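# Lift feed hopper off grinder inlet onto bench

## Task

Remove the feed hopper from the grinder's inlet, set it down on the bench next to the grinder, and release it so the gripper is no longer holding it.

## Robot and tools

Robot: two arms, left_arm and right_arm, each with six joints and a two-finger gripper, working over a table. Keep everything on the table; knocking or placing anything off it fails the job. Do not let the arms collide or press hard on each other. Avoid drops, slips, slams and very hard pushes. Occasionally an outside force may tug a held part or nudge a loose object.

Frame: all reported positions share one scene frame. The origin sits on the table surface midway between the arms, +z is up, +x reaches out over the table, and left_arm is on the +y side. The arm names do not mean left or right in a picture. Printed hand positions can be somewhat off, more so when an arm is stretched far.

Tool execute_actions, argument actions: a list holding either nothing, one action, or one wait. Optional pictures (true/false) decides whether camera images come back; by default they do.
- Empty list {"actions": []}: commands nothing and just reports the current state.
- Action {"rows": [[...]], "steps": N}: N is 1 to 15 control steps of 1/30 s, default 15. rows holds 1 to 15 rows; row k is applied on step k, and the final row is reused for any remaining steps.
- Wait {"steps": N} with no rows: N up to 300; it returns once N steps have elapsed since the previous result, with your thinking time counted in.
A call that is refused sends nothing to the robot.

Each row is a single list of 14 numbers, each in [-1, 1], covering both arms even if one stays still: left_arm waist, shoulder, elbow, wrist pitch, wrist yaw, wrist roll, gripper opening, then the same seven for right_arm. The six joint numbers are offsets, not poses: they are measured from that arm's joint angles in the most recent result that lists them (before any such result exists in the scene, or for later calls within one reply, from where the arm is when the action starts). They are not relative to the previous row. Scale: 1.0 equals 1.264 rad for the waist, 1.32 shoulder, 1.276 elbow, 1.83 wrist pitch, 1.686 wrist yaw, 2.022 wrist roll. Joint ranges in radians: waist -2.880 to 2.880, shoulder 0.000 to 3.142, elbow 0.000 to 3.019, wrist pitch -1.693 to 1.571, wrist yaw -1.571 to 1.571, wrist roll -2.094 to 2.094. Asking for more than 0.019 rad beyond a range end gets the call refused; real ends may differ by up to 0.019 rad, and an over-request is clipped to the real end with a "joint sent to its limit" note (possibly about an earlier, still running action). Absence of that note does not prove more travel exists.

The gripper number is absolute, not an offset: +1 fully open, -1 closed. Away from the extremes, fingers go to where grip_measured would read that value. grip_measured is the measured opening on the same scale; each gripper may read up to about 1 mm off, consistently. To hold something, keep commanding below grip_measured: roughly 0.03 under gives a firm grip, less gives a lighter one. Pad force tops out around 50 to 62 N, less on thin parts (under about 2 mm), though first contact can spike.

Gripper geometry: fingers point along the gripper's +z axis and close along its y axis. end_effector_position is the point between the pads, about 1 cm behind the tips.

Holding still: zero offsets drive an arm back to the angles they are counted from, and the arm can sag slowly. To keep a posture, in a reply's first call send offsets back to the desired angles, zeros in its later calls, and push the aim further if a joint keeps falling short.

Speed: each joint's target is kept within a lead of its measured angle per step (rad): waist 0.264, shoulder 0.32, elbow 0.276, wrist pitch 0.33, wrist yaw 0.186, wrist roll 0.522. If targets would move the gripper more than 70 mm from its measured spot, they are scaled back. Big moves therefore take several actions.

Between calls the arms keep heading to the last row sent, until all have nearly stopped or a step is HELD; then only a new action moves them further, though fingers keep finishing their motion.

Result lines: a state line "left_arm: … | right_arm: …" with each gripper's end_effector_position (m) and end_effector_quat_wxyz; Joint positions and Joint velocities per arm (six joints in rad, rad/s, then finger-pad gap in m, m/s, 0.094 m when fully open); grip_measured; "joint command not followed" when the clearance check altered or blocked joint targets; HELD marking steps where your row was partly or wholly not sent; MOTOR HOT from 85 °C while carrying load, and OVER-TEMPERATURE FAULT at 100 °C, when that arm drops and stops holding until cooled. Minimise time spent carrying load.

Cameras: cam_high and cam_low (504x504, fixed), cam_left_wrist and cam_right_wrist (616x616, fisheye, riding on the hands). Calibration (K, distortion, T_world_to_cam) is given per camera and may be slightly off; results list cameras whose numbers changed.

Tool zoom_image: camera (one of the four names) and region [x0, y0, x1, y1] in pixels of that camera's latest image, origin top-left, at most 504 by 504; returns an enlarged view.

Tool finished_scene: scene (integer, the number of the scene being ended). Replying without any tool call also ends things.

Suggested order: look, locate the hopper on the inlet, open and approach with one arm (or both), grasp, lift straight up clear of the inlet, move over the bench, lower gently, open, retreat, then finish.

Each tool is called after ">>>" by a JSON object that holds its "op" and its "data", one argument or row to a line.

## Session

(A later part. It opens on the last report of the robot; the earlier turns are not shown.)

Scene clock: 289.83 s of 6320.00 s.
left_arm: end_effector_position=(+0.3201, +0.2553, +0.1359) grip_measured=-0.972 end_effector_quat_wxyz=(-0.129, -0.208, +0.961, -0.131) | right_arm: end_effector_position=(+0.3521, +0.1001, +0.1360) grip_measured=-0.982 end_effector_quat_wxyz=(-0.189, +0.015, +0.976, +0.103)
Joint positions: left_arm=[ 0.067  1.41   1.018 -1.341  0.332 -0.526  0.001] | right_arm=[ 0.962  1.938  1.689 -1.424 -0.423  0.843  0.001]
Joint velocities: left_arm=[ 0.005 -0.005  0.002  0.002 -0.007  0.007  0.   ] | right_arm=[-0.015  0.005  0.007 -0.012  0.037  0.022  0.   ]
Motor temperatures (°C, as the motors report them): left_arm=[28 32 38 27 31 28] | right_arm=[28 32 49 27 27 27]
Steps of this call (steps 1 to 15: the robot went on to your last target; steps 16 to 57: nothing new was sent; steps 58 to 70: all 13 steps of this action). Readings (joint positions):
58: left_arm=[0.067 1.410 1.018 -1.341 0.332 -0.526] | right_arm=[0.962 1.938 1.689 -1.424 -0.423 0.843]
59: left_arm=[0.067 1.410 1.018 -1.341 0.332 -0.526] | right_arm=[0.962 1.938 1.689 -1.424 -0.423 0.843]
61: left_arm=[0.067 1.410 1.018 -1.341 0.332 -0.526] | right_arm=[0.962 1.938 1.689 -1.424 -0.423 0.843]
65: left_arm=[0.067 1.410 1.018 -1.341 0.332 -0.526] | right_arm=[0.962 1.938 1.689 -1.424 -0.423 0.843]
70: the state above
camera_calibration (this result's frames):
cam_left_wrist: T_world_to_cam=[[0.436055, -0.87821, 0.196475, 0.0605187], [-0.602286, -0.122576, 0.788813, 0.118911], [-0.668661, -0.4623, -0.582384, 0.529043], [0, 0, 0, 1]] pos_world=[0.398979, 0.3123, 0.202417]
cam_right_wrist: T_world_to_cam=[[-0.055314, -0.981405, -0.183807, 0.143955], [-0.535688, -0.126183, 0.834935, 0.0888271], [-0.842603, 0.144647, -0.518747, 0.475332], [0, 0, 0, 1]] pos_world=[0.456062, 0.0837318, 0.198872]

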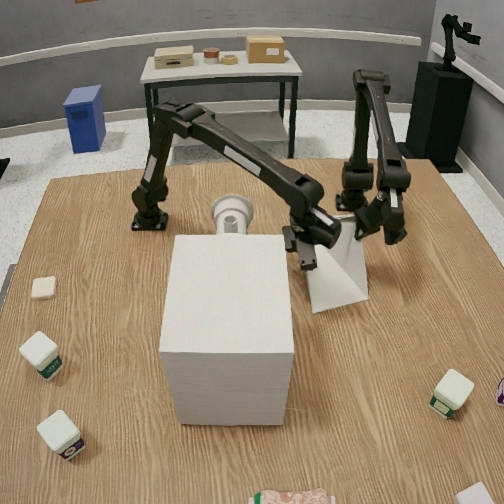

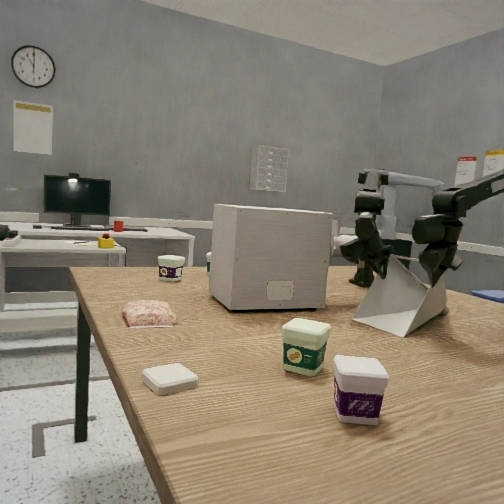

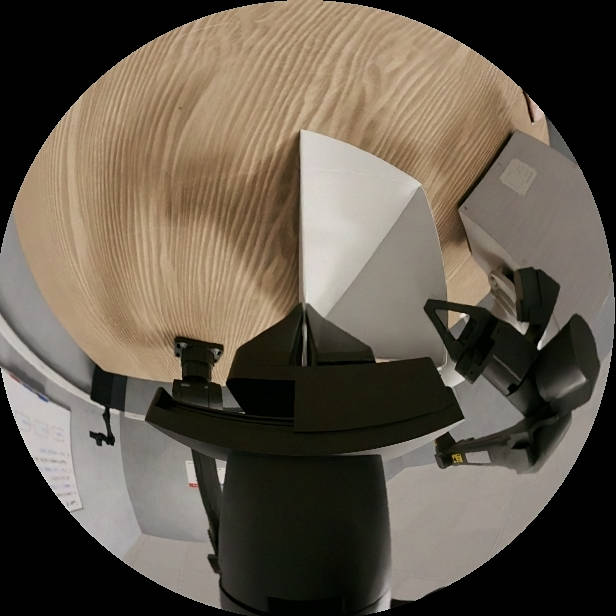

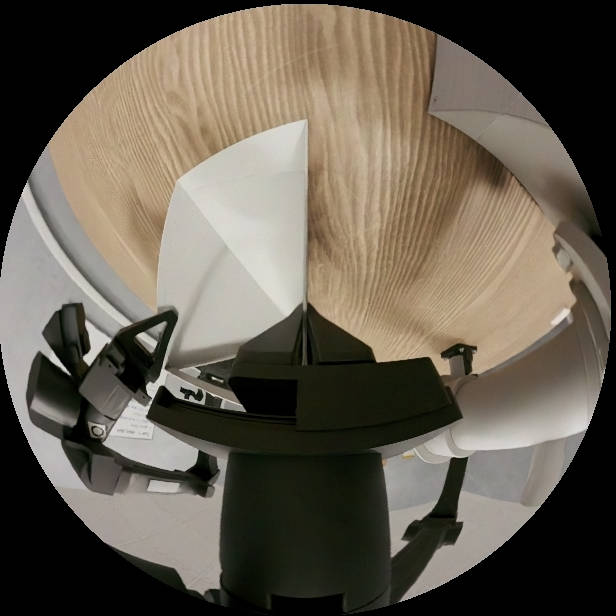

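>>> {"op": "execute_actions", "data": {
  "actions": [
    {"rows": [[0,0,0.018,0,0.004,0,-0.96,0,0,0.018,0,-0.003,0,-0.97],[0,0,0.018,0,0.002,0,-0.94,0,0,0.018,0,0,0,-0.95],[0,0,0.018,0,0,0,-0.92,0,0,0.018,0,0,0,-0.93],[0,0,0.018,0,0,0,-0.89,0,0,0.018,0,0,0,-0.90],[0,0,0.018,0,0,0,-0.85,0,0,0.018,0,0,0,-0.85],[0,0,0.018,0,0,0,-0.8,0,0,0.018,0,0,0,-0.8],[0,0,0.018,0,0,0,-0.7,0,0,0.018,0,0,0,-0.7],[0,0,0.018,0,0,0,-0.6,0,0,0.018,0,0,0,-0.6],[0,0,0.018,0,0,0,-0.5,0,0,0.018,0,0,0,-0.5]], "steps": 13}
  ]
}}

>>> {"op": "zoom_image", "data": {
  "camera": "cam_low",
  "region": [320, 230, 490, 355]
}}

Scene clock: 291.20 s of 6320.00 s.
left_arm: end_effector_position=(+0.3202, +0.2554, +0.1359) grip_measured=-0.502 end_effector_quat_wxyz=(-0.128, -0.208, +0.961, -0.130) | right_arm: end_effector_position=(+0.3524, +0.0998, +0.1358) grip_measured=-0.503 end_effector_quat_wxyz=(-0.188, +0.015, +0.977, +0.102)
Joint positions: left_arm=[ 0.067  1.41   1.018 -1.341  0.331 -0.526  0.023] | right_arm=[ 0.962  1.938  1.689 -1.424 -0.42   0.843  0.023]
Joint velocities: left_arm=[ 0.005 -0.015  0.002  0.012  0.007 -0.037  0.   ] | right_arm=[-0.015  0.005 -0.022 -0.002 -0.037 -0.022  0.   ]
Motor temperatures (°C, as the motors report them): left_arm=[28 32 38 27 31 28] | right_arm=[28 32 48 27 27 27]
Steps of this call (steps 1 to 15: the robot went on to your last target; steps 16 to 28: nothing new was sent; steps 29 to 41: all 13 steps of this action). Readings (joint positions):
29: left_arm=[0.067 1.410 1.018 -1.341 0.331 -0.526] | right_arm=[0.962 1.938 1.689 -1.424 -0.422 0.843]
30: left_arm=[0.067 1.410 1.018 -1.341 0.331 -0.526] | right_arm=[0.962 1.938 1.689 -1.424 -0.421 0.843]
32: left_arm=[0.067 1.410 1.018 -1.341 0.331 -0.526] | right_arm=[0.962 1.938 1.689 -1.424 -0.419 0.843]
36: left_arm=[0.067 1.410 1.018 -1.341 0.331 -0.526] | right_arm=[0.962 1.938 1.689 -1.424 -0.420 0.843]
41: the state above
camera_calibration (this result's frames):
cam_left_wrist: T_world_to_cam=[[0.435529, -0.878651, 0.195668, 0.0610791], [-0.602557, -0.123076, 0.788529, 0.119245], [-0.66876, -0.461328, -0.583041, 0.528973], [0, 0, 0, 1]] pos_world=[0.399006, 0.312374, 0.202434]
cam_right_wrist: T_world_to_cam=[[-0.0546873, -0.981746, -0.182163, 0.143237], [-0.537295, -0.124838, 0.834104, 0.08965], [-0.84162, 0.14349, -0.52066, 0.475557], [0, 0, 0, 1]] pos_world=[0.45624, 0.0835768, 0.198919]

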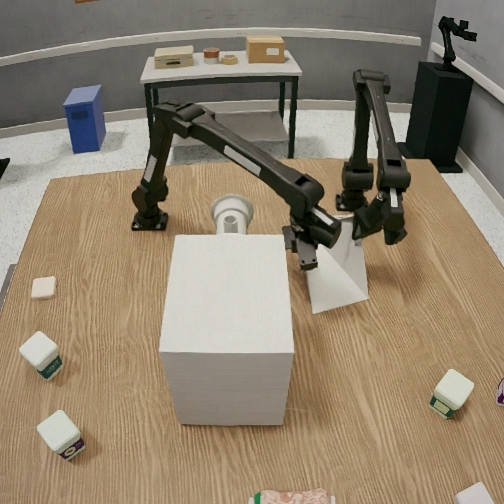

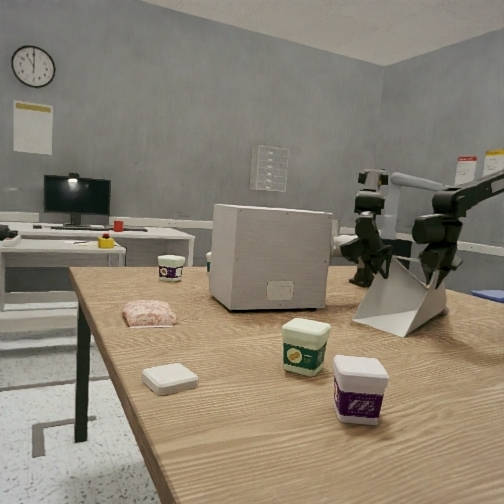

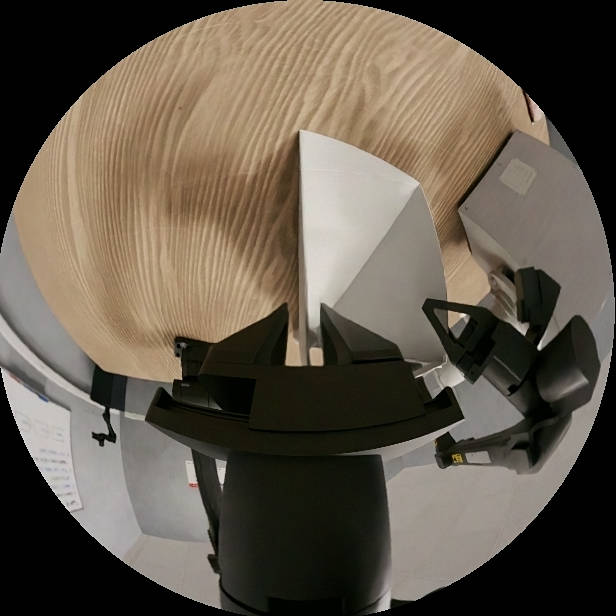

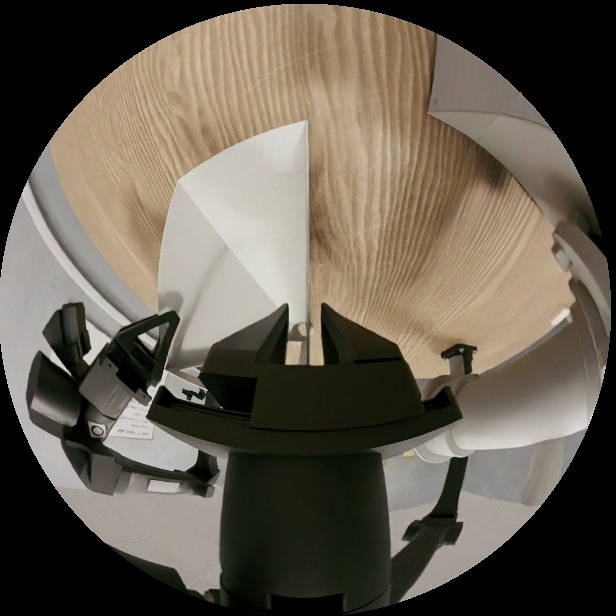

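Region (320, 230, 490, 355) of cam_low's 504x504 image, scaled by 2.965, with more detail than that image has; it fills the top 371 rows of this view, and the rest is white.

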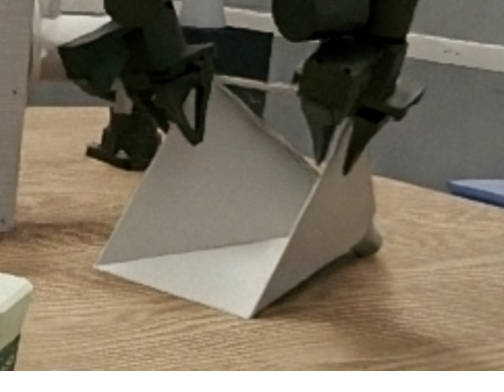

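>>> {"op": "execute_actions", "data": {
  "actions": [
    {"rows": [[0.003,-0.004,0.032,0,0,0,-0.45,-0.003,-0.004,0.032,0,0,0,-0.45],[0.005,-0.006,0.040,-0.003,0,0,-0.4,-0.004,-0.007,0.038,-0.003,0,0,-0.4],[0.008,-0.009,0.049,-0.008,0,0,-0.4,-0.006,-0.010,0.045,-0.007,0,0,-0.4],[0.012,-0.012,0.059,-0.016,0,0,-0.4,-0.008,-0.014,0.053,-0.014,0,0,-0.4],[0.017,-0.015,0.070,-0.026,0,0,-0.4,-0.010,-0.018,0.061,-0.023,0,0,-0.4],[0.022,-0.018,0.081,-0.037,0,0,-0.4,-0.013,-0.022,0.070,-0.033,0,0,-0.4],[0.027,-0.022,0.092,-0.048,0,0,-0.4,-0.015,-0.026,0.078,-0.043,0,0,-0.4],[0.032,-0.025,0.103,-0.059,0,0,-0.4,-0.018,-0.030,0.087,-0.052,0,0,-0.4],[0.037,-0.028,0.113,-0.070,0,0,-0.4,-0.020,-0.034,0.095,-0.062,0,0,-0.4],[0.042,-0.031,0.122,-0.080,0,0,-0.4,-0.022,-0.038,0.102,-0.071,0,0,-0.4],[0.046,-0.034,0.130,-0.089,0,0,-0.4,-0.024,-0.041,0.108,-0.079,0,0,-0.4],[0.049,-0.036,0.137,-0.097,0,0,-0.4,-0.025,-0.043,0.113,-0.086,0,0,-0.4],[0.051,-0.038,0.142,-0.103,0,0,-0.4,-0.026,-0.045,0.117,-0.091,0,0,-0.4],[0.053,-0.039,0.145,-0.107,0,0,-0.4,-0.027,-0.046,0.119,-0.094,0,0,-0.4],[0.054,-0.0394,0.147,-0.109,0,0,-0.4,-0.0277,-0.047,0.1207,-0.096,0,0,-0.4]], "steps": 15}
  ],
  "pictures": false
}}

>>> {"op": "execute_actions", "data": {
  "actions": [
    {"steps": 8}
  ]
}}

Scene clock: 296.43 s of 6320.00 s.
left_arm: end_effector_position=(+0.3280, +0.2749, +0.1910) grip_measured=-0.402 end_effector_quat_wxyz=(-0.136, -0.238, +0.953, -0.130) | right_arm: end_effector_position=(+0.3545, +0.0873, +0.1930) grip_measured=-0.402 end_effector_quat_wxyz=(-0.192, +0.025, +0.976, +0.098)
Joint positions: left_arm=[ 0.126  1.385  1.142 -1.514  0.331 -0.526  0.028] | right_arm=[ 0.944  1.895  1.775 -1.569 -0.42   0.843  0.028]
Joint velocities: left_arm=[ 0.103 -0.19   0.203 -0.286 -0.037 -0.037 -0.   ] | right_arm=[-0.093 -0.259  0.227 -0.212 -0.037 -0.081 -0.   ]
Motor temperatures (°C, as the motors report them): left_arm=[28 32 37 27 30 28] | right_arm=[28 32 47 27 27 27]
Steps of this call (steps 1 to 15: the robot went on to your last target; steps 16 to 90: nothing new was sent; then 1.73 s passed at rest; steps 91 to 105: all 15 steps of this action). Readings (joint positions):
91: left_arm=[0.067 1.410 1.018 -1.341 0.331 -0.526] | right_arm=[0.962 1.938 1.689 -1.424 -0.420 0.843]
92: left_arm=[0.067 1.410 1.018 -1.341 0.331 -0.526] | right_arm=[0.962 1.938 1.689 -1.424 -0.420 0.843]
94: left_arm=[0.068 1.410 1.019 -1.346 0.331 -0.526] | right_arm=[0.962 1.938 1.690 -1.426 -0.420 0.843]
98: left_arm=[0.080 1.410 1.051 -1.405 0.331 -0.526] | right_arm=[0.961 1.935 1.709 -1.471 -0.420 0.843]
105: the state above

Scene clock: 296.70 s of 6320.00 s.
left_arm: end_effector_position=(+0.3264, +0.2764, +0.2012) grip_measured=-0.402 end_effector_quat_wxyz=(-0.130, -0.239, +0.953, -0.132) | right_arm: end_effector_position=(+0.3587, +0.0840, +0.2169) grip_measured=-0.402 end_effector_quat_wxyz=(-0.180, +0.026, +0.977, +0.112)
Joint positions: left_arm=[ 0.13   1.367  1.153 -1.532  0.331 -0.526  0.028] | right_arm=[ 0.935  1.864  1.795 -1.583 -0.42   0.843  0.028]
Joint velocities: left_arm=[-0.005 -0.024  0.007  0.012 -0.022  0.022 -0.   ] | right_arm=[ 0.005 -0.005  0.017 -0.022 -0.007  0.007 -0.001]
Motor temperatures (°C, as the motors report them): left_arm=[28 32 37 27 30 28] | right_arm=[28 32 47 27 27 27]
Steps of this call (steps 1 to 8: the robot went on to your last target). Readings (joint positions):
1: left_arm=[0.128 1.380 1.148 -1.521 0.331 -0.526] | right_arm=[0.941 1.887 1.781 -1.575 -0.420 0.843]
2: left_arm=[0.130 1.374 1.152 -1.526 0.331 -0.526] | right_arm=[0.939 1.879 1.786 -1.578 -0.420 0.843]
4: left_arm=[0.130 1.368 1.153 -1.530 0.331 -0.526] | right_arm=[0.936 1.869 1.793 -1.581 -0.420 0.843]
8: the state above
camera_calibration (this result's frames):
cam_left_wrist: T_world_to_cam=[[0.492098, -0.849863, 0.188608, 0.0390279], [-0.583428, -0.161167, 0.796013, 0.076862], [-0.646104, -0.501756, -0.575144, 0.583091], [0, 0, 0, 1]] pos_world=[0.402375, 0.338125, 0.266817]
cam_right_wrist: T_world_to_cam=[[-0.0788662, -0.976995, -0.198143, 0.1545], [-0.552566, -0.122591, 0.824404, 0.0308393], [-0.82973, 0.174505, -0.530186, 0.52058], [0, 0, 0, 1]] pos_world=[0.461166, 0.0638824, 0.281193]

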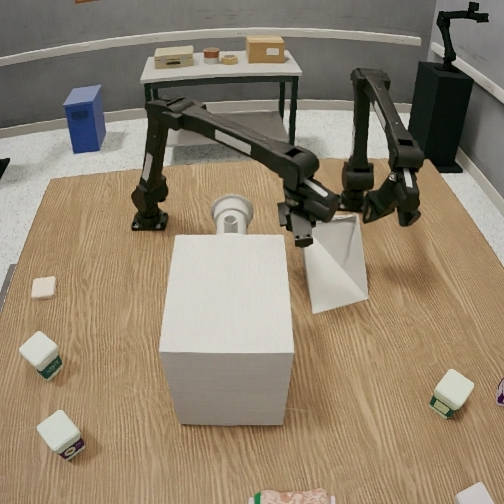

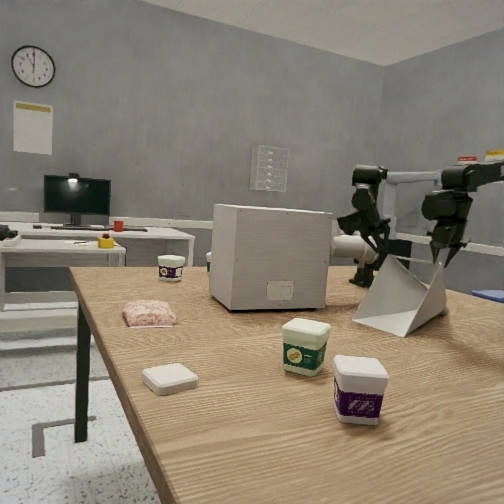

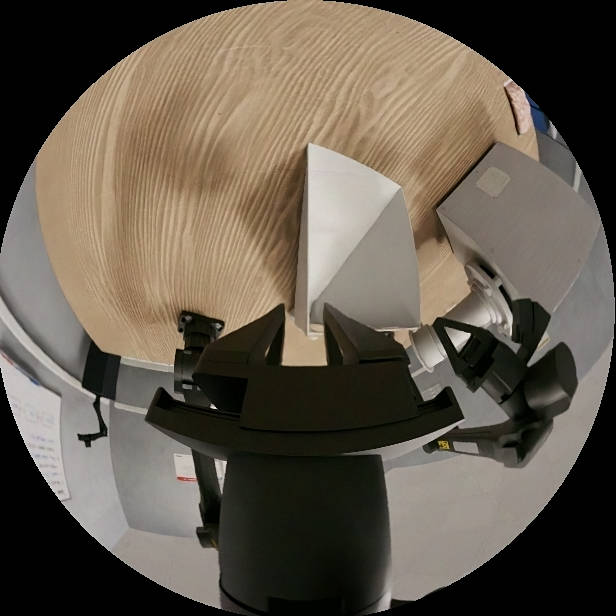

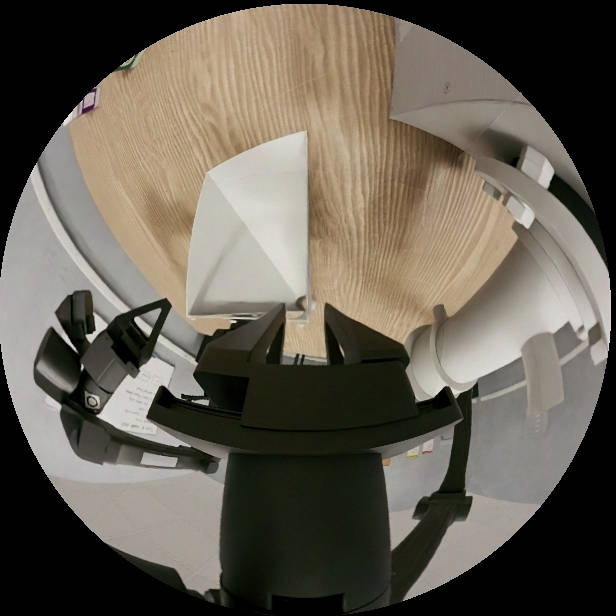

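The hopper is resting on the bench and both grippers are clear of it.

>>> {"op": "finished_scene", "data": {
  "scene": 1
}}

The scene is finished: the task was done.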